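# Move the yellow sponge from desk to counter

## Task

Pick up the small yellow sponge lying on the desk and set it down on this room's counter so that it rests there on its own, without the robot holding it. Do not disturb the stacked cartons. The robot must not tip over or finish leaning.

## Robot and tools

Robot: a Hello Robot Stretch 3 with a single arm. A two-wheel base (0.33 m long, 0.34 m wide) carries a mast with a lift, and a telescoping arm sticks out of the robot's RIGHT side. The arm only reaches sideways, so the gripper goes forward or back only when the base drives. Turning in place pivots about the point midway between the drive wheels, 0.05 m behind the front edge. Stowed (arm in, wrist folded), the wrist pokes 0.06 m past the right side and a turn sweeps a 0.28 m radius circle; a level, unfolded wrist reaches farther than that.

Frames: the base frame sits on the floor between the drive wheels, x forward, y left, z up. hand_pose is reported in it, located where the closed fingertips meet; with all wrist joints at zero its x axis points up, y back along the arm toward the mast, z toward the rear. Fingertip pads are round, 0.04 m wide. The odometry frame is the base frame at the scene's start; heading runs -3.142 to 3.142, left positive.

execute_actions: "actions" is a list holding one action or nothing (empty just reports state and images). "cameras" lists head_camera, nav_camera, wrist_camera or all; missing, null or ["all"] gives every camera, [] gives none. An action may have "base", "joints", both, and optionally "contact_limits"; its motions start at once and may finish at different times; none lasts over 15 s.
- base: exactly one key. translate_m is a relative straight drive in metres from the base's last reported position, -1 to 1, forward positive. rotate_rad is a relative in-place turn in radians, -3.2 to 3.2, left (counter-clockwise seen from above) positive. No sideways motion.
- joints: absolute targets by name (tolerance for done in brackets). lift_m 0 to 1.1 m arm height (±0.004). arm_m 0 to 0.52 m extension (±0.004). wrist_yaw_rad -1.345 to 4.42 (±0.02): 0 along the arm, positive swings toward the front, 3.0 folds over the base. wrist_pitch_rad -1.57 to 0.451 (±0.05): 0 level, negative tips fingertips down. wrist_roll_rad -2.911 to 2.911 (±0.02): 0 puts fingers side by side, level. gripper_m -0.089 to 0.179 (±0.004): larger is wider; the true tip gap is smaller by about 0.007 when nearly shut and 0.025 when fully open, and zero under 0.007. head_pan_rad -3.953 to 1.73 (0 ahead, positive left, -1.57 looks along the arm). head_tilt_rad -1.53 to 0.419 (negative looks down).
- contact_limits: {"arm_m": percent 1 to 100}; the arm motion halts (contact_stop) once its effort reaches that value (negative sign when retracting). It also caps the arm's holding force until the next action. Values above the maximum shown in the contact_limits line are clipped; too low stops instantly.
An omitted joint or base may still be driving toward an earlier target without any status showing it. Unknown keys or out-of-range numbers reject the whole call with no motion. If a result reports a stop, the remaining execute_actions, wait and finished_scene calls of that same reply are skipped.

wait: "seconds" 0 to 10; commands nothing, returns the same as an empty action. zoom_image: "camera" and "region" [x0, y0, x1, y1] in pixels of that camera's latest full image, origin top-left, at most 504 x 504. finished_scene: "scene" number; ends the scene for good after the last command is held, and reports success.

Result lines: pictures names the returned images in order. base_status and joint_status give how each motion ended: done (for the base, wheels turned the full amount even if slipping), off_target (stopped short, maybe still pushing), contact_stop, time_out, torque_fault; after the last three the old target is dropped. on_its_own covers uncommanded joints; its "held at" is the target, not the actual position, and it flags efforts outside the rest range (likely a load or a push). joint_positions are readings. motor_effort is percent of maximum, positive toward larger joint values, peak in brackets; readings carry fixed and random error, and a positive wheel effort drives forward. lidar_m: 12 distances in metres from the base origin, 30-degree sectors starting straight ahead and going counter-clockwise (4th left, 7th behind, 10th right), "-" for nothing; scan plane 0.17 m high, range 0.15 to 12 m, sees table legs not tops, misses glass and thin legs; the robot's own parts can block sectors 5, 6, 9, 10 when the lift is low. wrist_depth_mm and head_depth_mm: 7x7 grids of median depth from top-left (head grid in the sideways image), ranges 45 to 1000 and 280 to 4000 mm. base_odometry counts wheel turns only; turned_by_wheels and turned_by_imu give turning since the last result; base_tilt shows lean forward/right in degrees (few degrees of bias). Camera calibration lines give K and T_world_to_cam (base frame to camera); poses shift with joints.

Cameras: head_camera and nav_camera move with head pan and tilt; wrist_camera rides on the gripper.

Speed: the base is fast (0.30 m/s, 1.9 rad/s) only when stowed: lift_m under 0.30, arm_m under 0.03, wrist_yaw_rad over 2.54; otherwise 0.10 m/s and 0.63 rad/s.

Gripping: command gripper_m below the object's width to squeeze; to let go, go at least 0.02 above where the tips met it. Neither the reading nor done proves a grasp; check images. Over-squeezing triggers a force reduction, so slippery items may slide; resend a different value to grip again.

Avoid: folding or unfolding the wrist unless lift_m is 0.32 to 0.95, wrist_pitch_rad -0.4 and roll near 0 (once folded, lift can drop to 0.25). With yaw below -0.4 keep pitch at -0.5 or lower. Arm and lift halt and go slack on firm contact (a slack lift may sink under load or keep pressing; closing tips on a surface pushes it up); base, wrist and head never stop themselves, and wrist servos shut off for 10 s after sustained straining. Pushing with the gripper above about 0.45 m, a second push after a contact_stop, driving while holding or hooking a fixed object, or snagging furniture (especially reversing) can tip the robot. If it leans, back off in small steps, free the gripper, and lower lift_m to about 0.2. Prevent drops, slams, hard hits and knocking the cartons. The robot holds its last command while you think, and loose objects may occasionally get nudged.

Each tool is called after "Request:" by a JSON object that holds its "op" and its "data", one argument or row to a line.

## Session

I'll start by checking the robot's state and looking at the scene.

Request:
{"op": "execute_actions", "data": {
  "actions": []
}}

Scene clock: 0.00 s.
base_odometry: x=+0.000 y=+0.000 heading=+0.000 (m, m, rad; odometry frame)
turned_by_wheels: +0.000 (rad since the last result)
turned_by_imu: +0.000 (rad since the last result)
base_tilt: forward=+1.8 right=+1.1 (deg)
lidar_m: 2.09 1.26 1.65 1.41 1.78 1.69 1.43 1.03 0.97 1.00 1.55 2.04
head_depth_mm: 1917 1936 1970 1985 1990 2034 2000 / 2000 2060 2074 2106 2151 2160 2080 / 2080 2218 2232 2266 2302 2319 2082 / 2061 2366 2388 2431 2484 2473 2098 / 2024 2531 2548 2541 2587 2587 2141 / 1995 2281 2291 2279 2275 2246 2141 / 1939 1997 2006 2025 1996 1981 1988
base_status: not commanded
joint_positions: lift_m=+0.513 arm_m=-0.001 wrist_yaw_rad=+3.014 wrist_pitch_rad=-0.442 wrist_roll_rad=+0.019 gripper_m=+0.037 head_pan_rad=+0.005 head_tilt_rad=+0.010
joint_status: not commanded
motor_effort: left_wheel=+1 right_wheel=-1 lift_m=+24 arm_m=+0 wrist_yaw_rad=-1 wrist_pitch_rad=+6 wrist_roll_rad=+0 gripper_m=+0 head_pan_rad=-1 head_tilt_rad=+2 (%)
hand_pose: x=+0.0069 y=+0.0757 z=+0.5201 quat_wxyz=(+0.200, +0.704, +0.109, +0.672) (m; base frame)
wrist_depth_mm: - - - - - - - / - - - - - - - / - - - - - - - / - - - - - 967 955 / 869 853 - 798 841 815 817 / 737 735 - 724 688 695 689 / 646 633 633 621 609 613 605
pictures: head_camera (sideways: a quarter turn clockwise sets it upright), nav_camera (sideways: a quarter turn counterclockwise sets it upright), wrist_camera
Images, in order (width x height): head_camera 896x504, nav_camera 672x504, wrist_camera 644x364.

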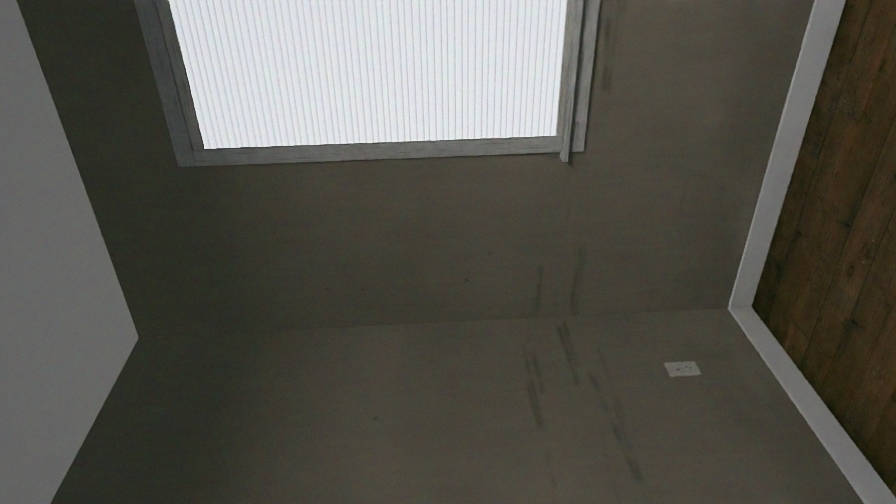

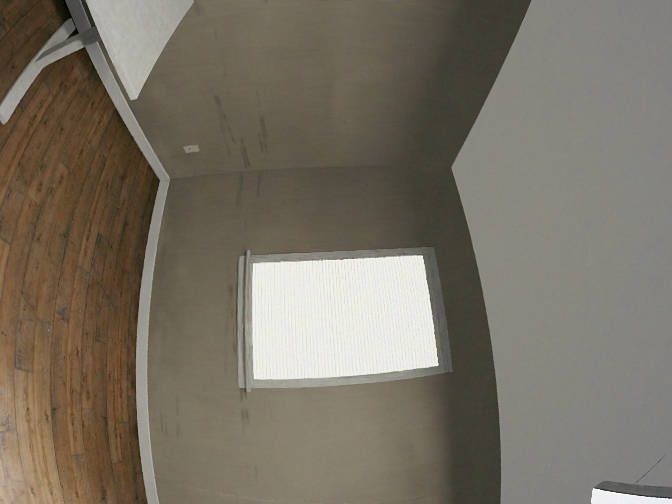

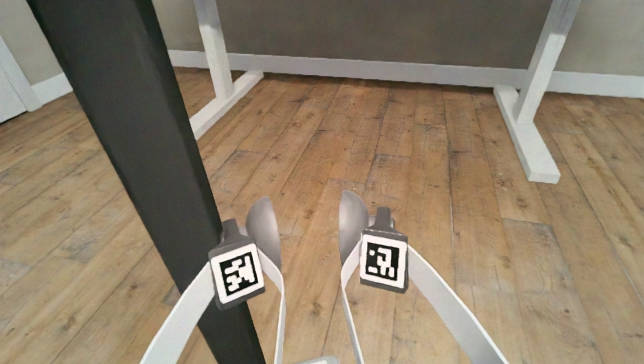

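Request:
{"op": "execute_actions", "data": {
  "actions": [
    {"joints": {"head_pan_rad": 1.5, "head_tilt_rad": -0.5}}
  ],
  "cameras": ["head_camera", "nav_camera"]
}}

Scene clock: 6.93 s.
base_odometry: x=+0.000 y=+0.000 heading=+0.000 (m, m, rad; odometry frame)
turned_by_wheels: +0.000 (rad since the last result)
turned_by_imu: -0.001 (rad since the last result)
base_tilt: forward=+1.8 right=+1.0 (deg)
lidar_m: 2.11 1.27 1.64 1.41 1.79 1.69 1.43 1.03 0.96 1.00 1.55 2.04
head_depth_mm: 1366 1469 1542 1077 1839 1491 1251 / 1410 1541 1602 1102 1872 1507 1261 / 1476 1628 1654 1167 1908 1515 1278 / 1554 1717 1687 1246 1868 1544 1283 / 1631 1808 1917 1336 1886 1555 1300 / 1713 1911 2124 1392 1977 1570 1321 / 1811 2030 2260 2383 2011 1636 -
base_status: not commanded
joint_positions: lift_m=+0.513 arm_m=-0.001 wrist_yaw_rad=+3.014 wrist_pitch_rad=-0.442 wrist_roll_rad=+0.019 gripper_m=+0.037 head_pan_rad=+1.493 head_tilt_rad=-0.493
joint_status: all done
motor_effort: left_wheel=+1(1) right_wheel=-1(1) lift_m=+24(24) arm_m=+0(0) wrist_yaw_rad=-1(0) wrist_pitch_rad=+5(5) wrist_roll_rad=+0(0) gripper_m=+0(1) head_pan_rad=+5(61) head_tilt_rad=-3(32) (%)
hand_pose: x=+0.0069 y=+0.0757 z=+0.5201 quat_wxyz=(+0.200, +0.704, +0.109, +0.672) (m; base frame)
wrist_depth_mm: - - - - - - - / - - - - - - - / - - - - - - - / - - - - - 973 940 / 864 842 - 833 833 820 777 / 736 727 - 718 688 694 690 / 648 637 643 624 631 621 614
pictures: head_camera (sideways: a quarter turn clockwise sets it upright), nav_camera (sideways: a quarter turn counterclockwise sets it upright)
camera_calibration (this result's frames):
head_camera: T_world_to_cam=[[-0.0899444, -0.517867, -0.85072, 1.13429], [-0.995817, 0.0329513, 0.0852264, -0.10195], [-0.0161036, 0.854826, -0.518664, 0.6345], [0, 0, 0, 1]] pos_world=[0.0107169, 0.0483821, 1.30274]
nav_camera: T_world_to_cam=[[0.058536, 0.383643, 0.921624, -1.15281], [0.985788, -0.167836, 0.00725336, 0.0459382], [0.157464, 0.908102, -0.388015, 0.46965], [0, 0, 0, 1]] pos_world=[-0.0517577, 0.023486, 1.24435]
Images, in order (width x height): head_camera 896x504, nav_camera 672x504.

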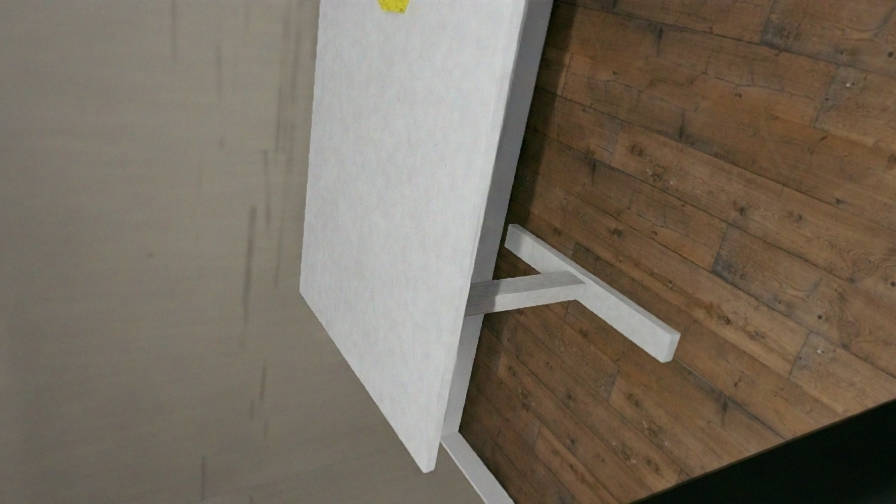

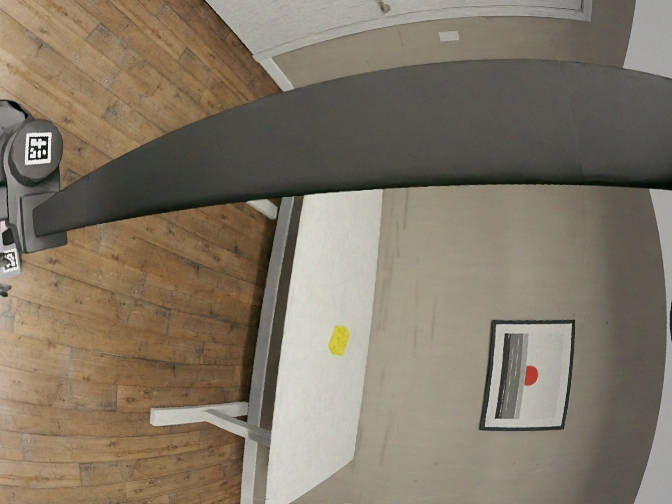

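Request:
{"op": "execute_actions", "data": {
  "actions": [
    {"joints": {"head_pan_rad": 1.1, "head_tilt_rad": -0.45}}
  ],
  "cameras": ["head_camera", "nav_camera"]
}}

Scene clock: 22.37 s.
base_odometry: x=+0.000 y=+0.000 heading=+0.000 (m, m, rad; odometry frame)
turned_by_wheels: +0.000 (rad since the last result)
turned_by_imu: -0.001 (rad since the last result)
base_tilt: forward=+1.8 right=+1.0 (deg)
lidar_m: 2.10 1.27 1.65 1.41 1.79 1.69 1.43 1.03 0.96 1.01 1.55 2.05
head_depth_mm: 1361 1477 1589 1139 1809 1533 1272 / 1378 1487 1615 1167 1882 1546 1281 / 1382 1501 1616 1190 1885 1561 1298 / 1365 1514 1631 1208 1918 1591 1308 / 1394 1531 1661 1229 1887 1605 1324 / 1409 1542 1682 1246 1908 1609 1332 / 1419 1549 1690 1282 1847 1634 1344
base_status: not commanded
joint_positions: lift_m=+0.513 arm_m=-0.001 wrist_yaw_rad=+3.014 wrist_pitch_rad=-0.442 wrist_roll_rad=+0.019 gripper_m=+0.037 head_pan_rad=+1.107 head_tilt_rad=-0.458
joint_status: all done
motor_effort: left_wheel=+1(0) right_wheel=-1(1) lift_m=+24(24) arm_m=+0(0) wrist_yaw_rad=-1(0) wrist_pitch_rad=+6(6) wrist_roll_rad=+0(0) gripper_m=+0(0) head_pan_rad=-5(43) head_tilt_rad=+4(11) (%)
hand_pose: x=+0.0069 y=+0.0757 z=+0.5201 quat_wxyz=(+0.200, +0.704, +0.109, +0.672) (m; base frame)
wrist_depth_mm: - - - - - - - / - - - - - - - / - - - - - - - / - - - - - 924 961 / 851 854 - 830 863 809 802 / 742 724 - 731 695 696 694 / 645 641 640 625 616 622 611
pictures: head_camera (sideways: a quarter turn clockwise sets it upright), nav_camera (sideways: a quarter turn counterclockwise sets it upright)
camera_calibration (this result's frames):
head_camera: T_world_to_cam=[[-0.264529, -0.418912, -0.868641, 1.15872], [-0.911663, 0.402345, 0.0835947, -0.100343], [0.314475, 0.814022, -0.488338, 0.593026], [0, 0, 0, 1]] pos_world=[0.0285447, 0.04304, 1.3045]
nav_camera: T_world_to_cam=[[0.183871, 0.304191, 0.934697, -1.17063], [0.850228, -0.526399, 0.00405876, 0.0509239], [0.493259, 0.793959, -0.355421, 0.425185], [0, 0, 0, 1]] pos_world=[-0.0377777, 0.0453227, 1.2451]
Images, in order (width x height): head_camera 896x504, nav_camera 672x504.

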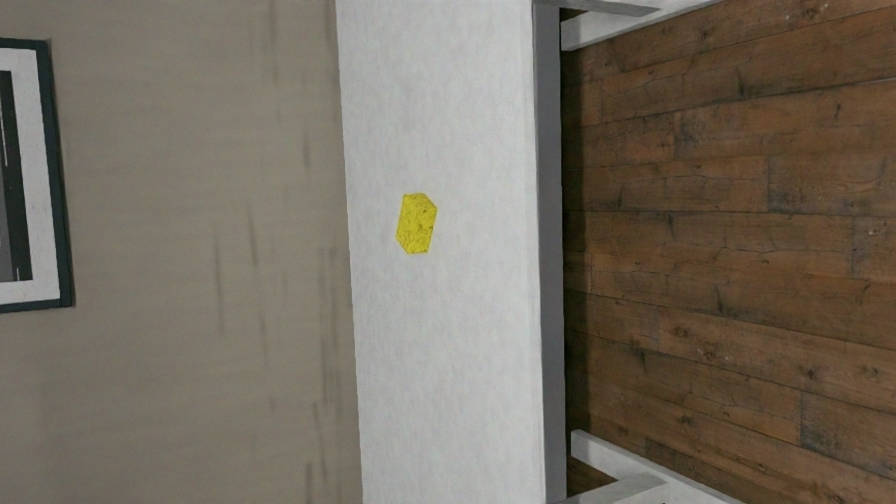

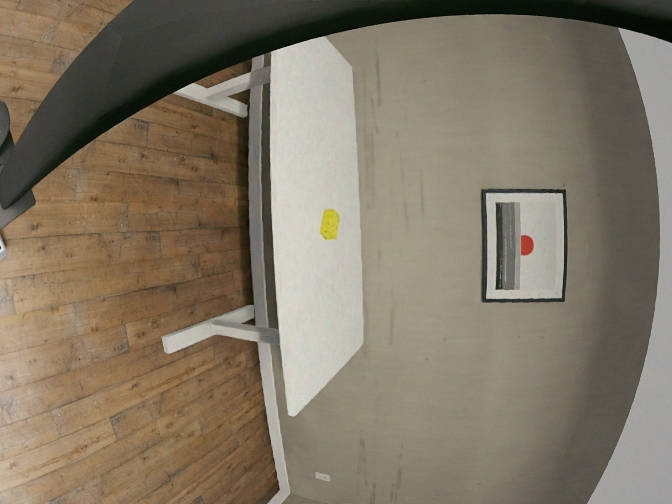

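Request:
{"op": "zoom_image", "data": {
  "camera": "head_camera",
  "region": [340, 160, 500, 290]
}}

Region (340, 160, 500, 290) of head_camera's 896x504 image, scaled by 3.150, with more detail than that image has; it fills the top 410 rows of this view, and the rest is white.

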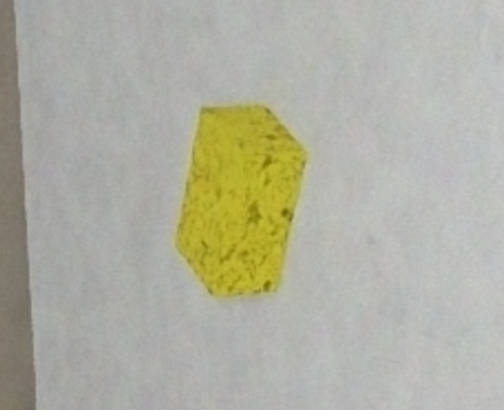

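Request:
{"op": "execute_actions", "data": {
  "actions": [
    {"joints": {"head_pan_rad": -1.2, "head_tilt_rad": -0.45}}
  ],
  "cameras": ["head_camera", "nav_camera"]
}}

Scene clock: 39.63 s.
base_odometry: x=+0.000 y=+0.000 heading=+0.000 (m, m, rad; odometry frame)
turned_by_wheels: +0.000 (rad since the last result)
turned_by_imu: -0.001 (rad since the last result)
base_tilt: forward=+1.9 right=+1.0 (deg)
lidar_m: 2.10 1.27 1.64 1.42 1.78 1.69 1.43 1.03 0.96 1.00 1.55 2.05
head_depth_mm: 975 1069 1169 1324 1527 1490 1279 / 1334 1176 1272 1486 1683 1552 1292 / 1660 1305 1563 1645 1869 1570 1297 / 1761 1508 1773 1995 1980 1580 1309 / 1652 1809 2002 2299 2026 1599 1326 / 1922 2050 2184 2400 2060 1620 1330 / 1819 1909 2071 2204 2093 1641 1349
base_status: not commanded
joint_positions: lift_m=+0.513 arm_m=-0.001 wrist_yaw_rad=+3.014 wrist_pitch_rad=-0.442 wrist_roll_rad=+0.019 gripper_m=+0.037 head_pan_rad=-1.193 head_tilt_rad=-0.458
joint_status: all done
motor_effort: left_wheel=+1(1) right_wheel=-1(1) lift_m=+24(24) arm_m=+0(0) wrist_yaw_rad=-1(0) wrist_pitch_rad=+5(5) wrist_roll_rad=+0(0) gripper_m=+1(0) head_pan_rad=-5(61) head_tilt_rad=+4(4) (%)
hand_pose: x=+0.0069 y=+0.0757 z=+0.5201 quat_wxyz=(+0.200, +0.704, +0.109, +0.672) (m; base frame)
wrist_depth_mm: - - - - - - - / - - - - - - - / - - - - - - - / - - - - - 957 963 / 860 827 - 830 840 812 816 / 746 738 - 723 685 716 704 / 643 641 641 638 633 604 610
pictures: head_camera (sideways: a quarter turn clockwise sets it upright), nav_camera (sideways: a quarter turn counterclockwise sets it upright)
camera_calibration (this result's frames):
head_camera: T_world_to_cam=[[-0.136094, 0.476265, -0.868706, 1.15803], [0.907446, 0.41177, 0.0835884, -0.111432], [0.397517, -0.776928, -0.488224, 0.592371], [0, 0, 0, 1]] pos_world=[0.0232407, -0.0454133, 1.30451]
nav_camera: T_world_to_cam=[[0.104283, -0.339674, 0.934744, -1.17021], [-0.959025, -0.283292, 0.0040468, 0.0619759], [0.263431, -0.896865, -0.355298, 0.426427], [0, 0, 0, 1]] pos_world=[0.0691348, 0.00251545, 1.2451]
Images, in order (width x height): head_camera 896x504, nav_camera 672x504.

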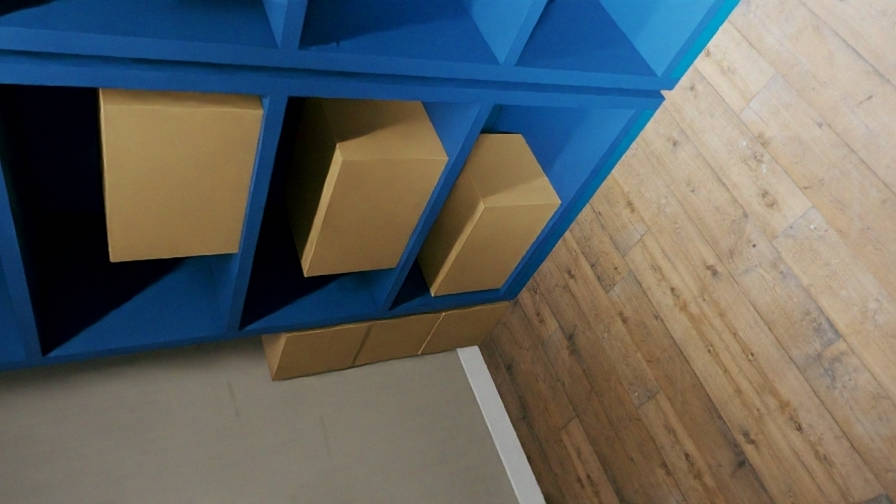

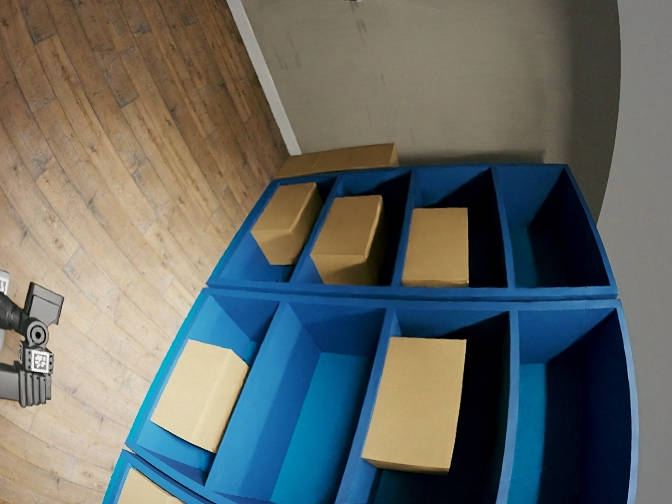

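Request:
{"op": "execute_actions", "data": {
  "actions": [
    {"joints": {"head_pan_rad": -2.8, "head_tilt_rad": -0.45}}
  ],
  "cameras": ["head_camera", "nav_camera"]
}}

Scene clock: 49.87 s.
base_odometry: x=+0.000 y=+0.000 heading=+0.000 (m, m, rad; odometry frame)
turned_by_wheels: +0.000 (rad since the last result)
turned_by_imu: -0.001 (rad since the last result)
base_tilt: forward=+1.9 right=+1.0 (deg)
lidar_m: 2.10 1.27 1.65 1.41 1.78 1.70 1.43 1.02 0.97 1.01 1.54 2.05
head_depth_mm: 1724 1864 2008 2196 1926 1539 1277 / 1841 2016 2210 2376 1884 1565 1293 / 1268 1353 1512 1656 1781 1567 1299 / 1377 1146 1349 1363 1794 1557 1313 / 1423 1057 1135 1246 1423 1464 1315 / 1330 977 1061 1193 1259 1349 1337 / 1254 1059 1114 1455 1224 1248 1306
base_status: not commanded
joint_positions: lift_m=+0.513 arm_m=-0.001 wrist_yaw_rad=+3.014 wrist_pitch_rad=-0.442 wrist_roll_rad=+0.019 gripper_m=+0.037 head_pan_rad=-2.793 head_tilt_rad=-0.458
joint_status: all done
motor_effort: left_wheel=+1(1) right_wheel=-1(1) lift_m=+24(24) arm_m=+0(0) wrist_yaw_rad=-1(0) wrist_pitch_rad=+6(5) wrist_roll_rad=+0(0) gripper_m=+0(0) head_pan_rad=-5(59) head_tilt_rad=+4(4) (%)
hand_pose: x=+0.0069 y=+0.0757 z=+0.5201 quat_wxyz=(+0.200, +0.704, +0.109, +0.672) (m; base frame)
wrist_depth_mm: - - - - - - - / - - - - - - - / - - - - - - - / - - - - - 938 983 / 867 871 - 820 816 812 811 / 731 722 - 730 697 691 691 / 639 630 630 634 631 607 626
pictures: head_camera (sideways: a quarter turn clockwise sets it upright), nav_camera (sideways: a quarter turn counterclockwise sets it upright)
camera_calibration (this result's frames):
head_camera: T_world_to_cam=[[0.480033, 0.122129, -0.868707, 1.15427], [0.385098, -0.919082, 0.0835883, -0.108245], [-0.788205, -0.374663, -0.488222, 0.599601], [0, 0, 0, 1]] pos_world=[-0.0397944, -0.0158074, 1.30451]
nav_camera: T_world_to_cam=[[-0.342572, -0.0943194, 0.934745, -1.16748], [-0.255169, 0.966888, 0.00404656, 0.0576827], [-0.904175, -0.237132, -0.355296, 0.433547], [0, 0, 0, 1]] pos_world=[0.00677375, -0.0630814, 1.2451]
Images, in order (width x height): head_camera 896x504, nav_camera 672x504.

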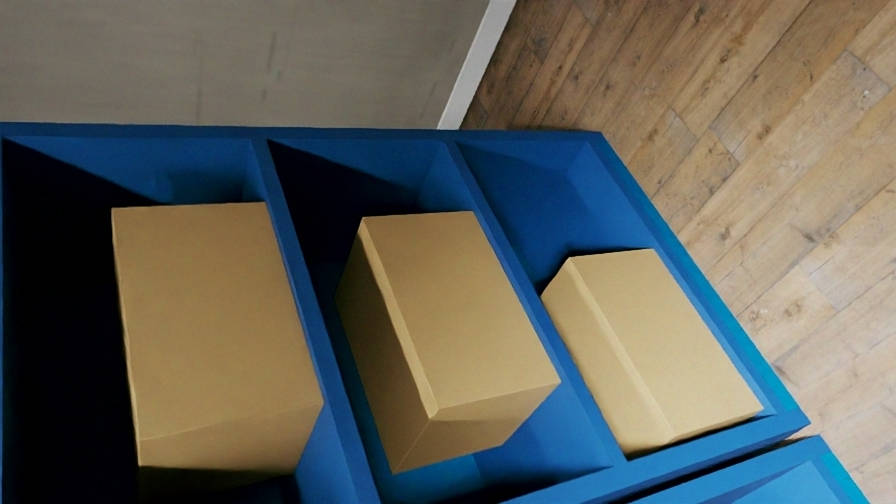

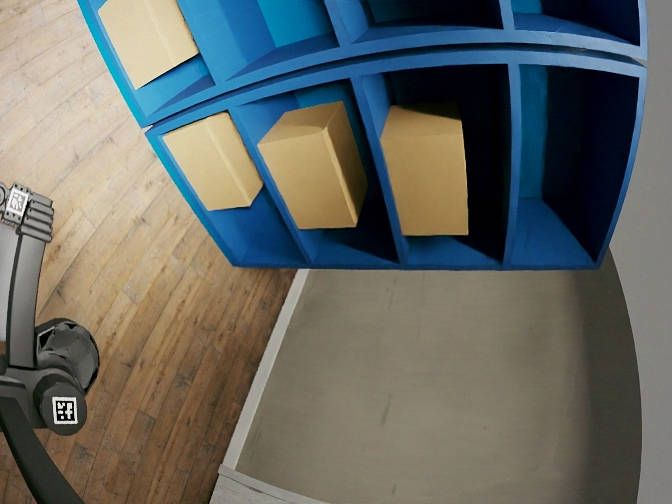

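Request:
{"op": "execute_actions", "data": {
  "actions": [
    {"joints": {"head_pan_rad": -3.5, "head_tilt_rad": -0.45}}
  ],
  "cameras": ["head_camera", "nav_camera"]
}}

Scene clock: 56.97 s.
base_odometry: x=+0.000 y=+0.000 heading=+0.000 (m, m, rad; odometry frame)
turned_by_wheels: +0.000 (rad since the last result)
turned_by_imu: -0.001 (rad since the last result)
base_tilt: forward=+1.9 right=+1.1 (deg)
lidar_m: 2.10 1.27 1.65 1.41 1.78 1.69 1.43 1.02 0.97 1.00 1.55 2.05
head_depth_mm: 1390 1506 1652 1844 1928 1538 1275 / 1431 1559 1719 1923 1944 1551 1281 / 1459 1581 1745 1958 1969 1561 1306 / 1484 1629 1802 1996 1999 1591 1309 / 1507 1653 1840 2055 2021 1601 1323 / 1545 1697 1859 2129 2065 1630 1336 / 1577 1738 1924 2170 2092 1629 1349
base_status: not commanded
joint_positions: lift_m=+0.513 arm_m=-0.001 wrist_yaw_rad=+3.014 wrist_pitch_rad=-0.442 wrist_roll_rad=+0.019 gripper_m=+0.037 head_pan_rad=-3.493 head_tilt_rad=-0.458
joint_status: all done
motor_effort: left_wheel=+1(1) right_wheel=-1(1) lift_m=+24(24) arm_m=+0(0) wrist_yaw_rad=+0(0) wrist_pitch_rad=+6(5) wrist_roll_rad=+0(0) gripper_m=+0(0) head_pan_rad=-6(56) head_tilt_rad=+4(5) (%)
hand_pose: x=+0.0069 y=+0.0757 z=+0.5201 quat_wxyz=(+0.200, +0.704, +0.109, +0.672) (m; base frame)
wrist_depth_mm: - - - - - - - / - - - - - - - / - - - - - - - / - - - - - 959 954 / 869 852 - 833 819 826 804 / 713 721 - 717 691 701 686 / 631 637 614 618 632 612 623
pictures: head_camera (sideways: a quarter turn clockwise sets it upright), nav_camera (sideways: a quarter turn counterclockwise sets it upright)
camera_calibration (this result's frames):
head_camera: T_world_to_cam=[[0.445826, -0.215837, -0.868708, 1.15448], [-0.297552, -0.951039, 0.0835882, -0.104081], [-0.844217, 0.22122, -0.488221, 0.599941], [0, 0, 0, 1]] pos_world=[-0.0391853, 0.017476, 1.30451]
nav_camera: T_world_to_cam=[[-0.322774, 0.148552, 0.934746, -1.16761], [0.427724, 0.9039, 0.00404645, 0.0535172], [-0.844316, 0.401119, -0.355295, 0.43318], [0, 0, 0, 1]] pos_world=[-0.034023, -0.0486812, 1.2451]
Images, in order (width x height): head_camera 896x504, nav_camera 672x504.

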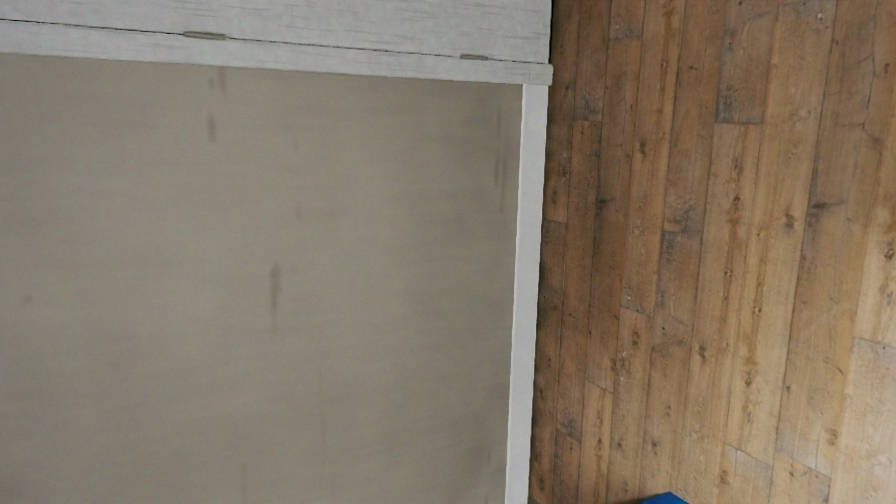

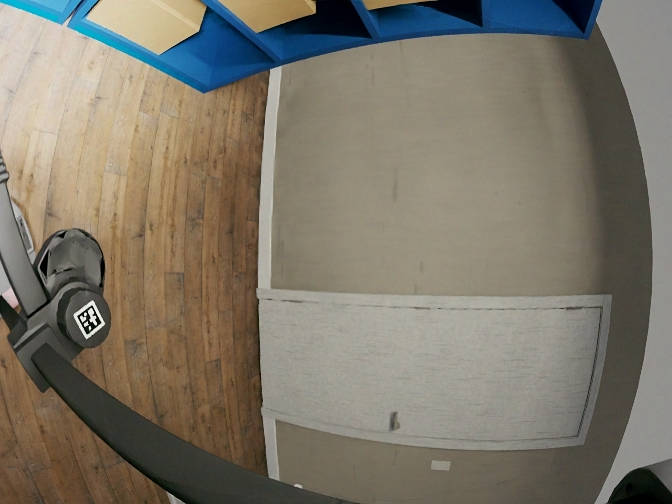

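Request:
{"op": "execute_actions", "data": {
  "actions": [
    {"base": {"rotate_rad": 0.81}, "joints": {"lift_m": 0.85, "head_pan_rad": 0.3, "head_tilt_rad": -0.6}}
  ],
  "cameras": ["head_camera"]
}}

Scene clock: 180.87 s.
base_odometry: x=+0.000 y=+0.000 heading=+0.810 (m, m, rad; odometry frame)
turned_by_wheels: +0.810 (rad since the last result)
turned_by_imu: +0.794 (rad since the last result)
base_tilt: forward=+1.8 right=+1.0 (deg)
lidar_m: 1.27 1.65 1.41 1.69 1.72 1.14 0.97 0.98 1.20 1.90 2.05 1.93
head_depth_mm: 1369 1529 1236 1481 1620 1387 1191 / 1382 1537 1263 1917 1682 1404 1198 / 1388 1545 1285 1939 1714 1413 1209 / 1392 1560 1266 1091 1735 1439 1215 / 1410 1567 1345 1109 1753 1447 1226 / 1404 1572 1383 1140 1783 1458 1250 / 1412 1591 1406 1158 1743 1483 1250
base_status: done
joint_positions: lift_m=+0.850 arm_m=-0.001 wrist_yaw_rad=+3.014 wrist_pitch_rad=-0.443 wrist_roll_rad=+0.019 gripper_m=+0.037 head_pan_rad=+0.293 head_tilt_rad=-0.592
joint_status: all done
motor_effort: left_wheel=-2(6) right_wheel=+3(8) lift_m=+28(27) arm_m=+0(0) wrist_yaw_rad=+0(1) wrist_pitch_rad=+6(6) wrist_roll_rad=+0(0) gripper_m=+0(0) head_pan_rad=+5(61) head_tilt_rad=-4(18) (%)
hand_pose: x=+0.0069 y=+0.0756 z=+0.8569 quat_wxyz=(+0.200, +0.704, +0.109, +0.672) (m; base frame)
wrist_depth_mm: - - - - - 994 943 / - - - - - - 750 / - - - - - - - / - - - - - - - / - - - - - - - / - - - - - - - / - 979 977 971 928 921 921
pictures: head_camera (sideways: a quarter turn clockwise sets it upright)
camera_calibration (this result's frames):
head_camera: T_world_to_cam=[[-0.593366, -0.127401, -0.794786, 1.06443], [-0.321905, 0.942557, 0.0892374, -0.111272], [0.737762, 0.308796, -0.600293, 0.736101], [0, 0, 0, 1]] pos_world=[0.0527128, 0.0131851, 1.2978]
Images, in order (width x height): head_camera 896x504.

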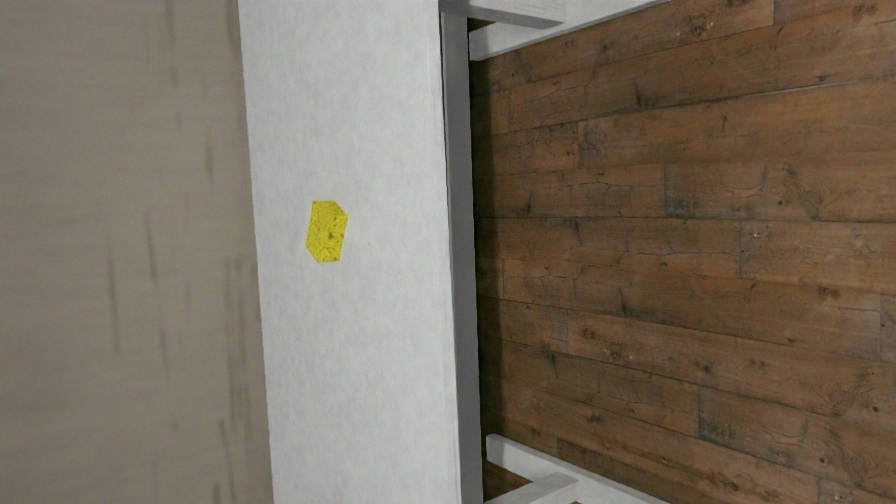

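Request:
{"op": "execute_actions", "data": {
  "actions": [
    {"base": {"translate_m": 0.49}, "joints": {"wrist_yaw_rad": 1.09, "head_tilt_rad": -0.8}}
  ],
  "cameras": ["head_camera"]
}}

Scene clock: 195.57 s.
base_odometry: x=+0.338 y=+0.355 heading=+0.810 (m, m, rad; odometry frame)
turned_by_wheels: +0.000 (rad since the last result)
turned_by_imu: -0.003 (rad since the last result)
base_tilt: forward=+1.9 right=+1.0 (deg)
lidar_m: 0.78 1.18 1.16 1.84 1.84 1.87 1.45 1.45 1.80 1.92 1.91 1.38
head_depth_mm: 1013 1100 882 731 669 1232 1109 / 1014 1105 899 744 678 1263 1120 / 1022 1119 915 755 685 1278 1131 / 1026 1139 934 764 694 1293 1143 / 1025 1139 949 774 699 1304 1149 / 1030 1150 966 788 694 1315 1165 / 1035 1170 983 796 703 1334 1170
base_status: done
joint_positions: lift_m=+0.850 arm_m=-0.001 wrist_yaw_rad=+1.092 wrist_pitch_rad=-0.443 wrist_roll_rad=+0.019 gripper_m=+0.037 head_pan_rad=+0.293 head_tilt_rad=-0.790
joint_status: all done
motor_effort: left_wheel=-1(2) right_wheel=+2(7) lift_m=+28(28) arm_m=+0(0) wrist_yaw_rad=-2(2) wrist_pitch_rad=+6(6) wrist_roll_rad=+0(0) gripper_m=+0(0) head_pan_rad=+4(5) head_tilt_rad=-5(22) (%)
hand_pose: x=+0.1749 y=-0.2459 z=+0.8569 quat_wxyz=(+0.666, +0.493, -0.515, +0.221) (m; base frame)
wrist_depth_mm: 844 - - - - - - / 730 - - - - - - / 526 521 - - - - - / 419 420 - - - - - / 355 - - - - - - / - - - - - - - / - 970 901 947 931 932 920
pictures: head_camera (sideways: a quarter turn clockwise sets it upright)
camera_calibration (this result's frames):
head_camera: T_world_to_cam=[[-0.731299, -0.169109, -0.66076, 0.890602], [-0.30463, 0.947762, 0.0945886, -0.11832], [0.610248, 0.27046, -0.744613, 0.924595], [0, 0, 0, 1]] pos_world=[0.0510197, 0.0126822, 1.28813]
Images, in order (width x height): head_camera 896x504.

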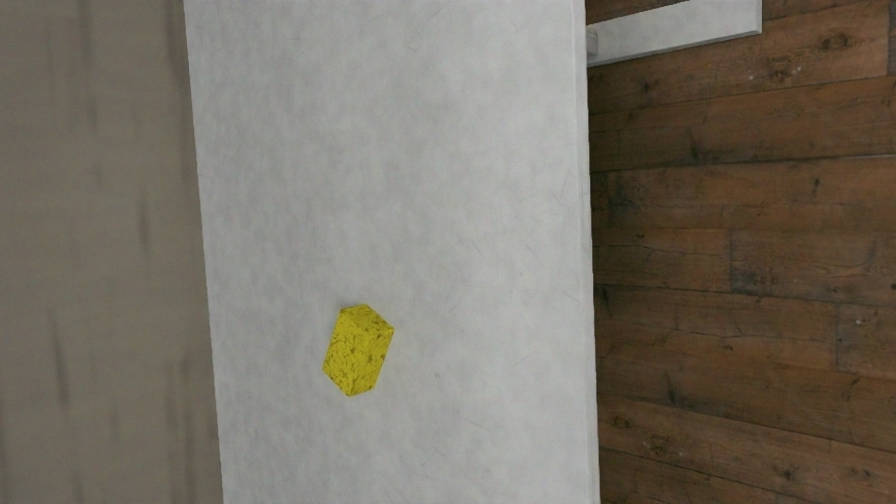

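Request:
{"op": "zoom_image", "data": {
  "camera": "head_camera",
  "region": [290, 280, 430, 420]
}}

Region (290, 280, 430, 420) of head_camera's 896x504 image, scaled by 3.600, with more detail than that image has.

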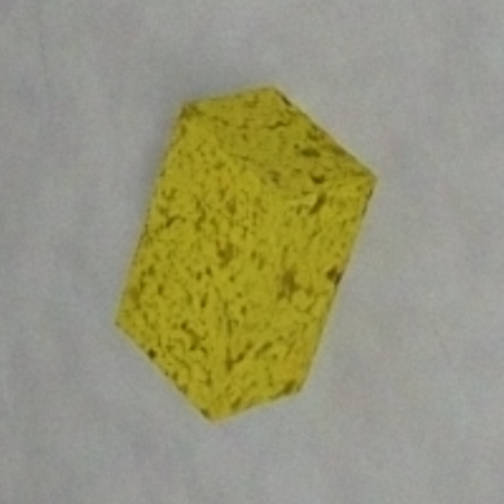

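Request:
{"op": "execute_actions", "data": {
  "actions": [
    {"base": {"rotate_rad": 1.92}, "joints": {"wrist_yaw_rad": 1.02, "gripper_m": 0.17, "arm_m": 0.40, "head_pan_rad": -1.3, "head_tilt_rad": -0.7}}
  ],
  "cameras": ["head_camera", "wrist_camera"]
}}

Scene clock: 271.20 s.
base_odometry: x=+0.338 y=+0.355 heading=+2.730 (m, m, rad; odometry frame)
turned_by_wheels: +1.920 (rad since the last result)
turned_by_imu: +1.884 (rad since the last result)
base_tilt: forward=+1.8 right=+1.0 (deg)
lidar_m: 1.84 1.96 1.46 1.45 1.56 1.95 1.91 1.59 0.78 1.18 1.24 1.16
head_depth_mm: 973 1096 - 797 666 1251 1133 / 1009 1148 1001 813 674 1294 1147 / 1042 1189 1069 819 685 1330 1154 / 1082 1237 1072 833 721 1339 1165 / 1127 1289 1080 851 752 1351 1179 / 1172 1335 1107 862 1493 1374 1181 / 1228 1389 1127 878 1515 1386 1199
base_status: done
joint_positions: lift_m=+0.850 arm_m=+0.400 wrist_yaw_rad=+1.020 wrist_pitch_rad=-0.443 wrist_roll_rad=+0.019 gripper_m=+0.170 head_pan_rad=-1.293 head_tilt_rad=-0.705
joint_status: all done
motor_effort: left_wheel=-1(6) right_wheel=+2(7) lift_m=+28(28) arm_m=+6(7) wrist_yaw_rad=+1(2) wrist_pitch_rad=+6(6) wrist_roll_rad=+0(0) gripper_m=+0(82) head_pan_rad=-5(61) head_tilt_rad=+2(13) (%)
hand_pose: x=+0.1670 y=-0.6606 z=+0.8569 quat_wxyz=(+0.673, +0.474, -0.532, +0.197) (m; base frame)
wrist_depth_mm: - - - 869 679 527 439 / - 717 693 660 653 575 463 / 530 522 522 487 497 491 464 / 425 411 408 405 398 396 383 / 352 354 336 338 335 - 327 / - 294 290 275 250 278 282 / 246 257 256 247 212 249 245
pictures: head_camera (sideways: a quarter turn clockwise sets it upright), wrist_camera
camera_calibration (this result's frames):
head_camera: T_world_to_cam=[[-0.141635, 0.677095, -0.722137, 0.966987], [0.950164, 0.297643, 0.0927184, -0.12355], [0.277718, -0.673017, -0.685508, 0.849755], [0, 0, 0, 1]] pos_world=[0.0183604, -0.0460692, 1.29227]
wrist_camera: T_world_to_cam=[[-0.626931, -0.774937, -0.0801901, -0.348098], [-0.439266, 0.436614, -0.78512, 1.06078], [0.643431, -0.456991, -0.61413, 0.279156], [0, 0, 0, 1]] pos_world=[0.0681126, -0.605333, 0.976363]
Images, in order (width x height): head_camera 896x504, wrist_camera 644x364.

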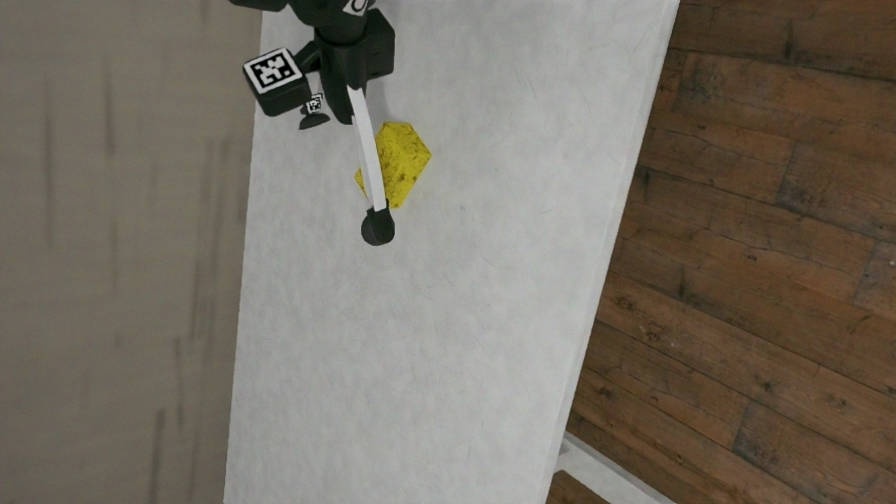

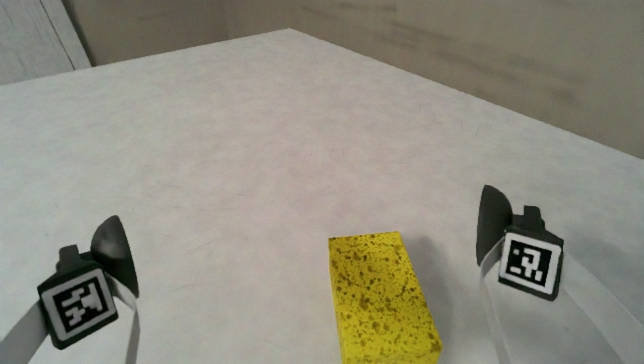

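Request:
{"op": "zoom_image", "data": {
  "camera": "head_camera",
  "region": [230, 0, 490, 260]
}}

Region (230, 0, 490, 260) of head_camera's 896x504 image, scaled by 1.938, with more detail than that image has.

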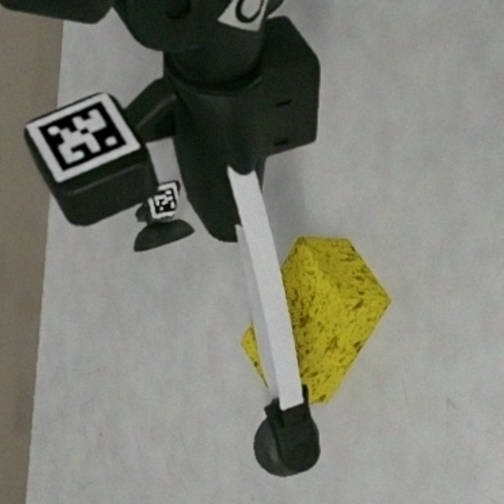

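Request:
{"op": "execute_actions", "data": {
  "actions": [
    {"joints": {"arm_m": 0.456, "lift_m": 0.79, "head_pan_rad": -1.4}}
  ],
  "cameras": ["head_camera", "wrist_camera"]
}}

Scene clock: 324.80 s.
base_odometry: x=+0.338 y=+0.355 heading=+2.730 (m, m, rad; odometry frame)
turned_by_wheels: +0.000 (rad since the last result)
turned_by_imu: -0.001 (rad since the last result)
base_tilt: forward=+1.8 right=+1.1 (deg)
lidar_m: 1.83 1.96 1.47 1.45 1.55 1.96 1.91 1.59 0.78 1.18 1.25 1.16
head_depth_mm: 971 1085 - 802 666 1267 1139 / 995 1128 1106 809 674 1283 1145 / 1016 1159 1087 822 682 1322 1148 / 1041 1196 1064 824 706 1335 1163 / 1078 1242 1087 851 721 1351 1172 / 1101 1274 1105 867 746 1370 1184 / 1138 1315 1127 876 778 1385 1199
base_status: not commanded
joint_positions: lift_m=+0.790 arm_m=+0.456 wrist_yaw_rad=+1.020 wrist_pitch_rad=-0.443 wrist_roll_rad=+0.019 gripper_m=+0.170 head_pan_rad=-1.393 head_tilt_rad=-0.704
joint_status: all done
motor_effort: left_wheel=-1(1) right_wheel=+2(2) lift_m=+19(25) arm_m=+6(6) wrist_yaw_rad=-1(0) wrist_pitch_rad=+6(6) wrist_roll_rad=+0(0) gripper_m=+0(0) head_pan_rad=-5(21) head_tilt_rad=+2(2) (%)
hand_pose: x=+0.1670 y=-0.7165 z=+0.7974 quat_wxyz=(+0.673, +0.474, -0.532, +0.197) (m; base frame)
wrist_depth_mm: - - 796 744 617 474 396 / 556 536 526 513 505 485 416 / 407 399 398 383 383 380 371 / 324 318 315 313 304 302 296 / 270 272 260 201 255 - 251 / - 227 219 171 219 211 213 / 190 198 191 149 192 191 188
pictures: head_camera (sideways: a quarter turn clockwise sets it upright), wrist_camera
camera_calibration (this result's frames):
head_camera: T_world_to_cam=[[-0.0735882, 0.687825, -0.722137, 0.966572], [0.975057, 0.201662, 0.0927184, -0.123702], [0.209402, -0.697302, -0.685508, 0.850171], [0, 0, 0, 1]] pos_world=[0.0137174, -0.0470602, 1.29227]
wrist_camera: T_world_to_cam=[[-0.626931, -0.774937, -0.08019, -0.396264], [-0.439266, 0.436614, -0.78512, 1.0385], [0.643431, -0.456991, -0.61413, 0.217018], [0, 0, 0, 1]] pos_world=[0.0681126, -0.661329, 0.91685]
Images, in order (width x height): head_camera 896x504, wrist_camera 644x364.

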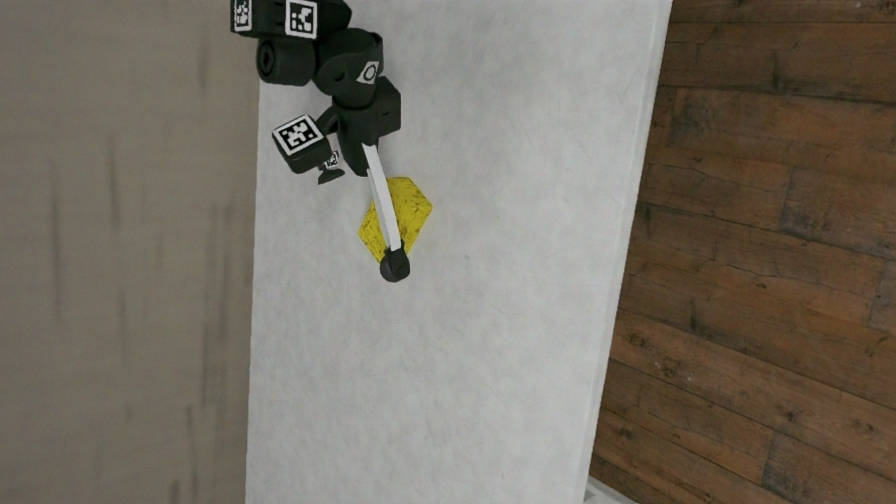

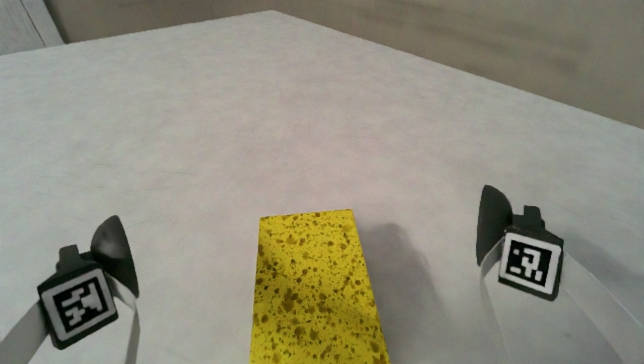

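Request:
{"op": "execute_actions", "data": {
  "actions": [
    {"joints": {"lift_m": 0.744}}
  ],
  "cameras": ["head_camera", "wrist_camera"]
}}

Scene clock: 342.40 s.
base_odometry: x=+0.338 y=+0.355 heading=+2.730 (m, m, rad; odometry frame)
turned_by_wheels: +0.000 (rad since the last result)
turned_by_imu: -0.001 (rad since the last result)
base_tilt: forward=+1.8 right=+1.1 (deg)
lidar_m: 1.83 1.96 1.47 1.45 1.55 1.96 1.91 1.59 0.78 1.18 1.24 1.16
head_depth_mm: 967 1097 - 793 666 1277 1137 / 993 1125 1068 785 674 1286 1148 / 1021 1159 1082 804 685 1317 1153 / 1043 1196 1060 824 706 1341 1163 / 1076 1227 1084 854 720 1349 1178 / 1106 1271 1102 864 748 1371 1188 / 1136 1317 1126 876 781 1388 1196
base_status: not commanded
joint_positions: lift_m=+0.744 arm_m=+0.456 wrist_yaw_rad=+1.020 wrist_pitch_rad=-0.443 wrist_roll_rad=+0.019 gripper_m=+0.170 head_pan_rad=-1.393 head_tilt_rad=-0.704
joint_status: all done
motor_effort: left_wheel=-1(1) right_wheel=+2(2) lift_m=+19(18) arm_m=+6(6) wrist_yaw_rad=+0(1) wrist_pitch_rad=+6(6) wrist_roll_rad=+0(0) gripper_m=+0(1) head_pan_rad=-5(5) head_tilt_rad=+3(2) (%)
hand_pose: x=+0.1670 y=-0.7165 z=+0.7514 quat_wxyz=(+0.673, +0.474, -0.532, +0.197) (m; base frame)
wrist_depth_mm: 672 647 618 594 551 480 398 / 432 414 407 396 389 384 375 / 312 310 304 297 291 287 281 / 246 246 231 166 234 233 229 / 205 208 188 139 197 - 192 / - 173 127 119 163 162 165 / - 150 125 119 143 145 145
pictures: head_camera (sideways: a quarter turn clockwise sets it upright), wrist_camera
camera_calibration (this result's frames):
head_camera: T_world_to_cam=[[-0.0735884, 0.687825, -0.722137, 0.966572], [0.975057, 0.201662, 0.0927184, -0.123702], [0.209402, -0.697302, -0.685508, 0.850171], [0, 0, 0, 1]] pos_world=[0.0137175, -0.0470602, 1.29227]
wrist_camera: T_world_to_cam=[[-0.62693, -0.774937, -0.08019, -0.399953], [-0.439266, 0.436613, -0.78512, 1.00239], [0.643431, -0.456991, -0.61413, 0.188769], [0, 0, 0, 1]] pos_world=[0.0681126, -0.661329, 0.870852]
Images, in order (width x height): head_camera 896x504, wrist_camera 644x364.

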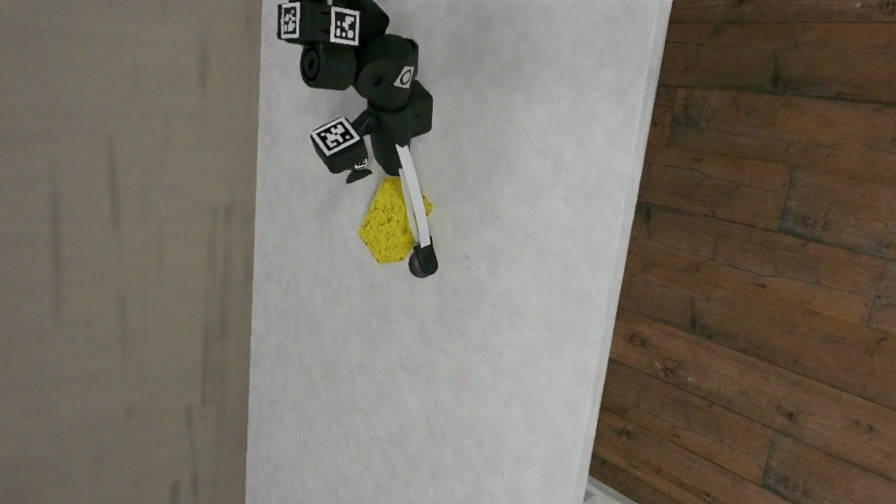

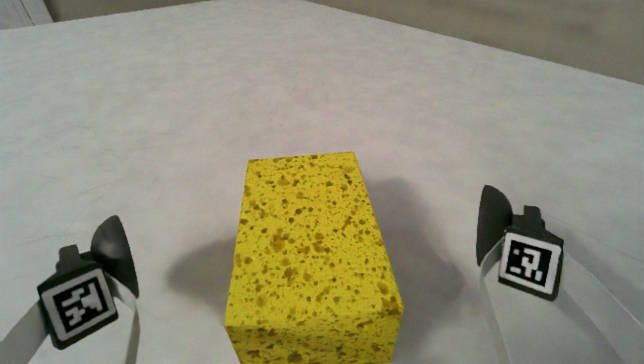

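Request:
{"op": "execute_actions", "data": {
  "actions": [
    {"joints": {"gripper_m": 0.03}}
  ],
  "cameras": ["head_camera", "wrist_camera"]
}}

Scene clock: 350.57 s.
base_odometry: x=+0.338 y=+0.355 heading=+2.729 (m, m, rad; odometry frame)
turned_by_wheels: +0.000 (rad since the last result)
turned_by_imu: -0.001 (rad since the last result)
base_tilt: forward=+1.8 right=+1.0 (deg)
lidar_m: 1.84 1.96 1.47 1.45 1.56 1.95 1.91 1.59 0.78 1.18 1.24 1.16
head_depth_mm: 967 1095 - 790 665 1267 1143 / 990 1124 1070 790 674 1286 1151 / 1021 1156 1078 815 683 1328 1156 / 1047 1196 1061 824 707 1333 1173 / 1077 1228 1085 849 721 1356 1182 / 1105 1268 1104 865 744 1369 1189 / 1136 1318 1123 879 779 1388 1198
base_status: not commanded
joint_positions: lift_m=+0.744 arm_m=+0.456 wrist_yaw_rad=+1.020 wrist_pitch_rad=-0.438 wrist_roll_rad=+0.019 gripper_m=+0.031 head_pan_rad=-1.393 head_tilt_rad=-0.704
joint_status: all done
motor_effort: left_wheel=-2(3) right_wheel=+5(5) lift_m=+19(19) arm_m=+6(6) wrist_yaw_rad=+0(1) wrist_pitch_rad=+4(6) wrist_roll_rad=+0(0) gripper_m=-17(90) head_pan_rad=-5(6) head_tilt_rad=+2(2) (%)
hand_pose: x=+0.1675 y=-0.7169 z=+0.7524 quat_wxyz=(+0.673, +0.473, -0.533, +0.198) (m; base frame)
wrist_depth_mm: - 656 634 614 560 483 395 / 439 424 417 406 398 382 380 / 320 314 305 304 293 291 286 / 253 250 236 168 239 234 232 / 205 205 146 139 196 195 194 / 176 176 121 120 160 169 166 / 154 151 143 116 145 148 146
pictures: head_camera (sideways: a quarter turn clockwise sets it upright), wrist_camera
camera_calibration (this result's frames):
head_camera: T_world_to_cam=[[-0.0735863, 0.687822, -0.72214, 0.966576], [0.975057, 0.20166, 0.0927183, -0.123702], [0.209401, -0.697305, -0.685505, 0.850167], [0, 0, 0, 1]] pos_world=[0.0137174, -0.0470603, 1.29227]
wrist_camera: T_world_to_cam=[[-0.62662, -0.775128, -0.0807656, -0.399554], [-0.436255, 0.434761, -0.787823, 1.00373], [0.645777, -0.458431, -0.610584, 0.184822], [0, 0, 0, 1]] pos_world=[0.0681583, -0.661358, 0.871337]
Images, in order (width x height): head_camera 896x504, wrist_camera 644x364.

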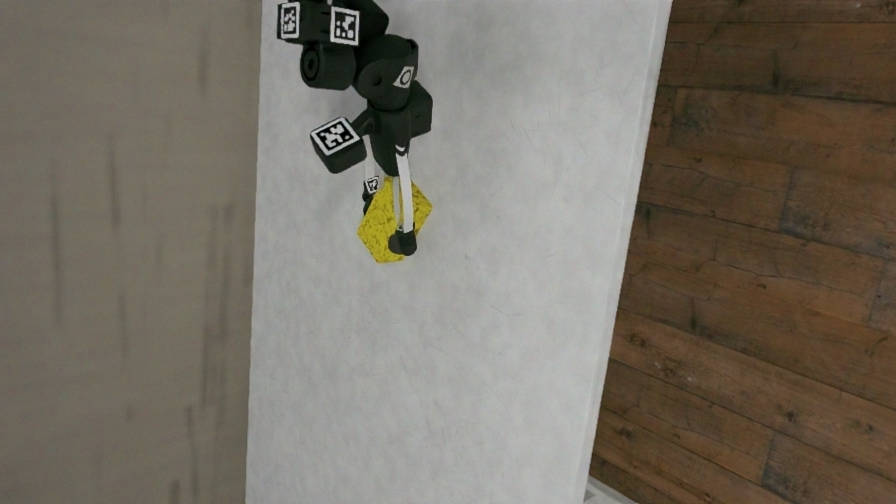

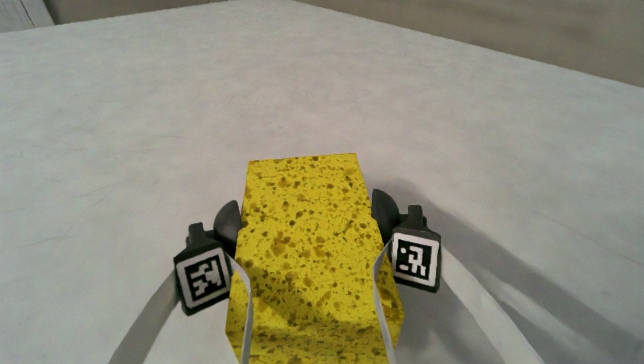

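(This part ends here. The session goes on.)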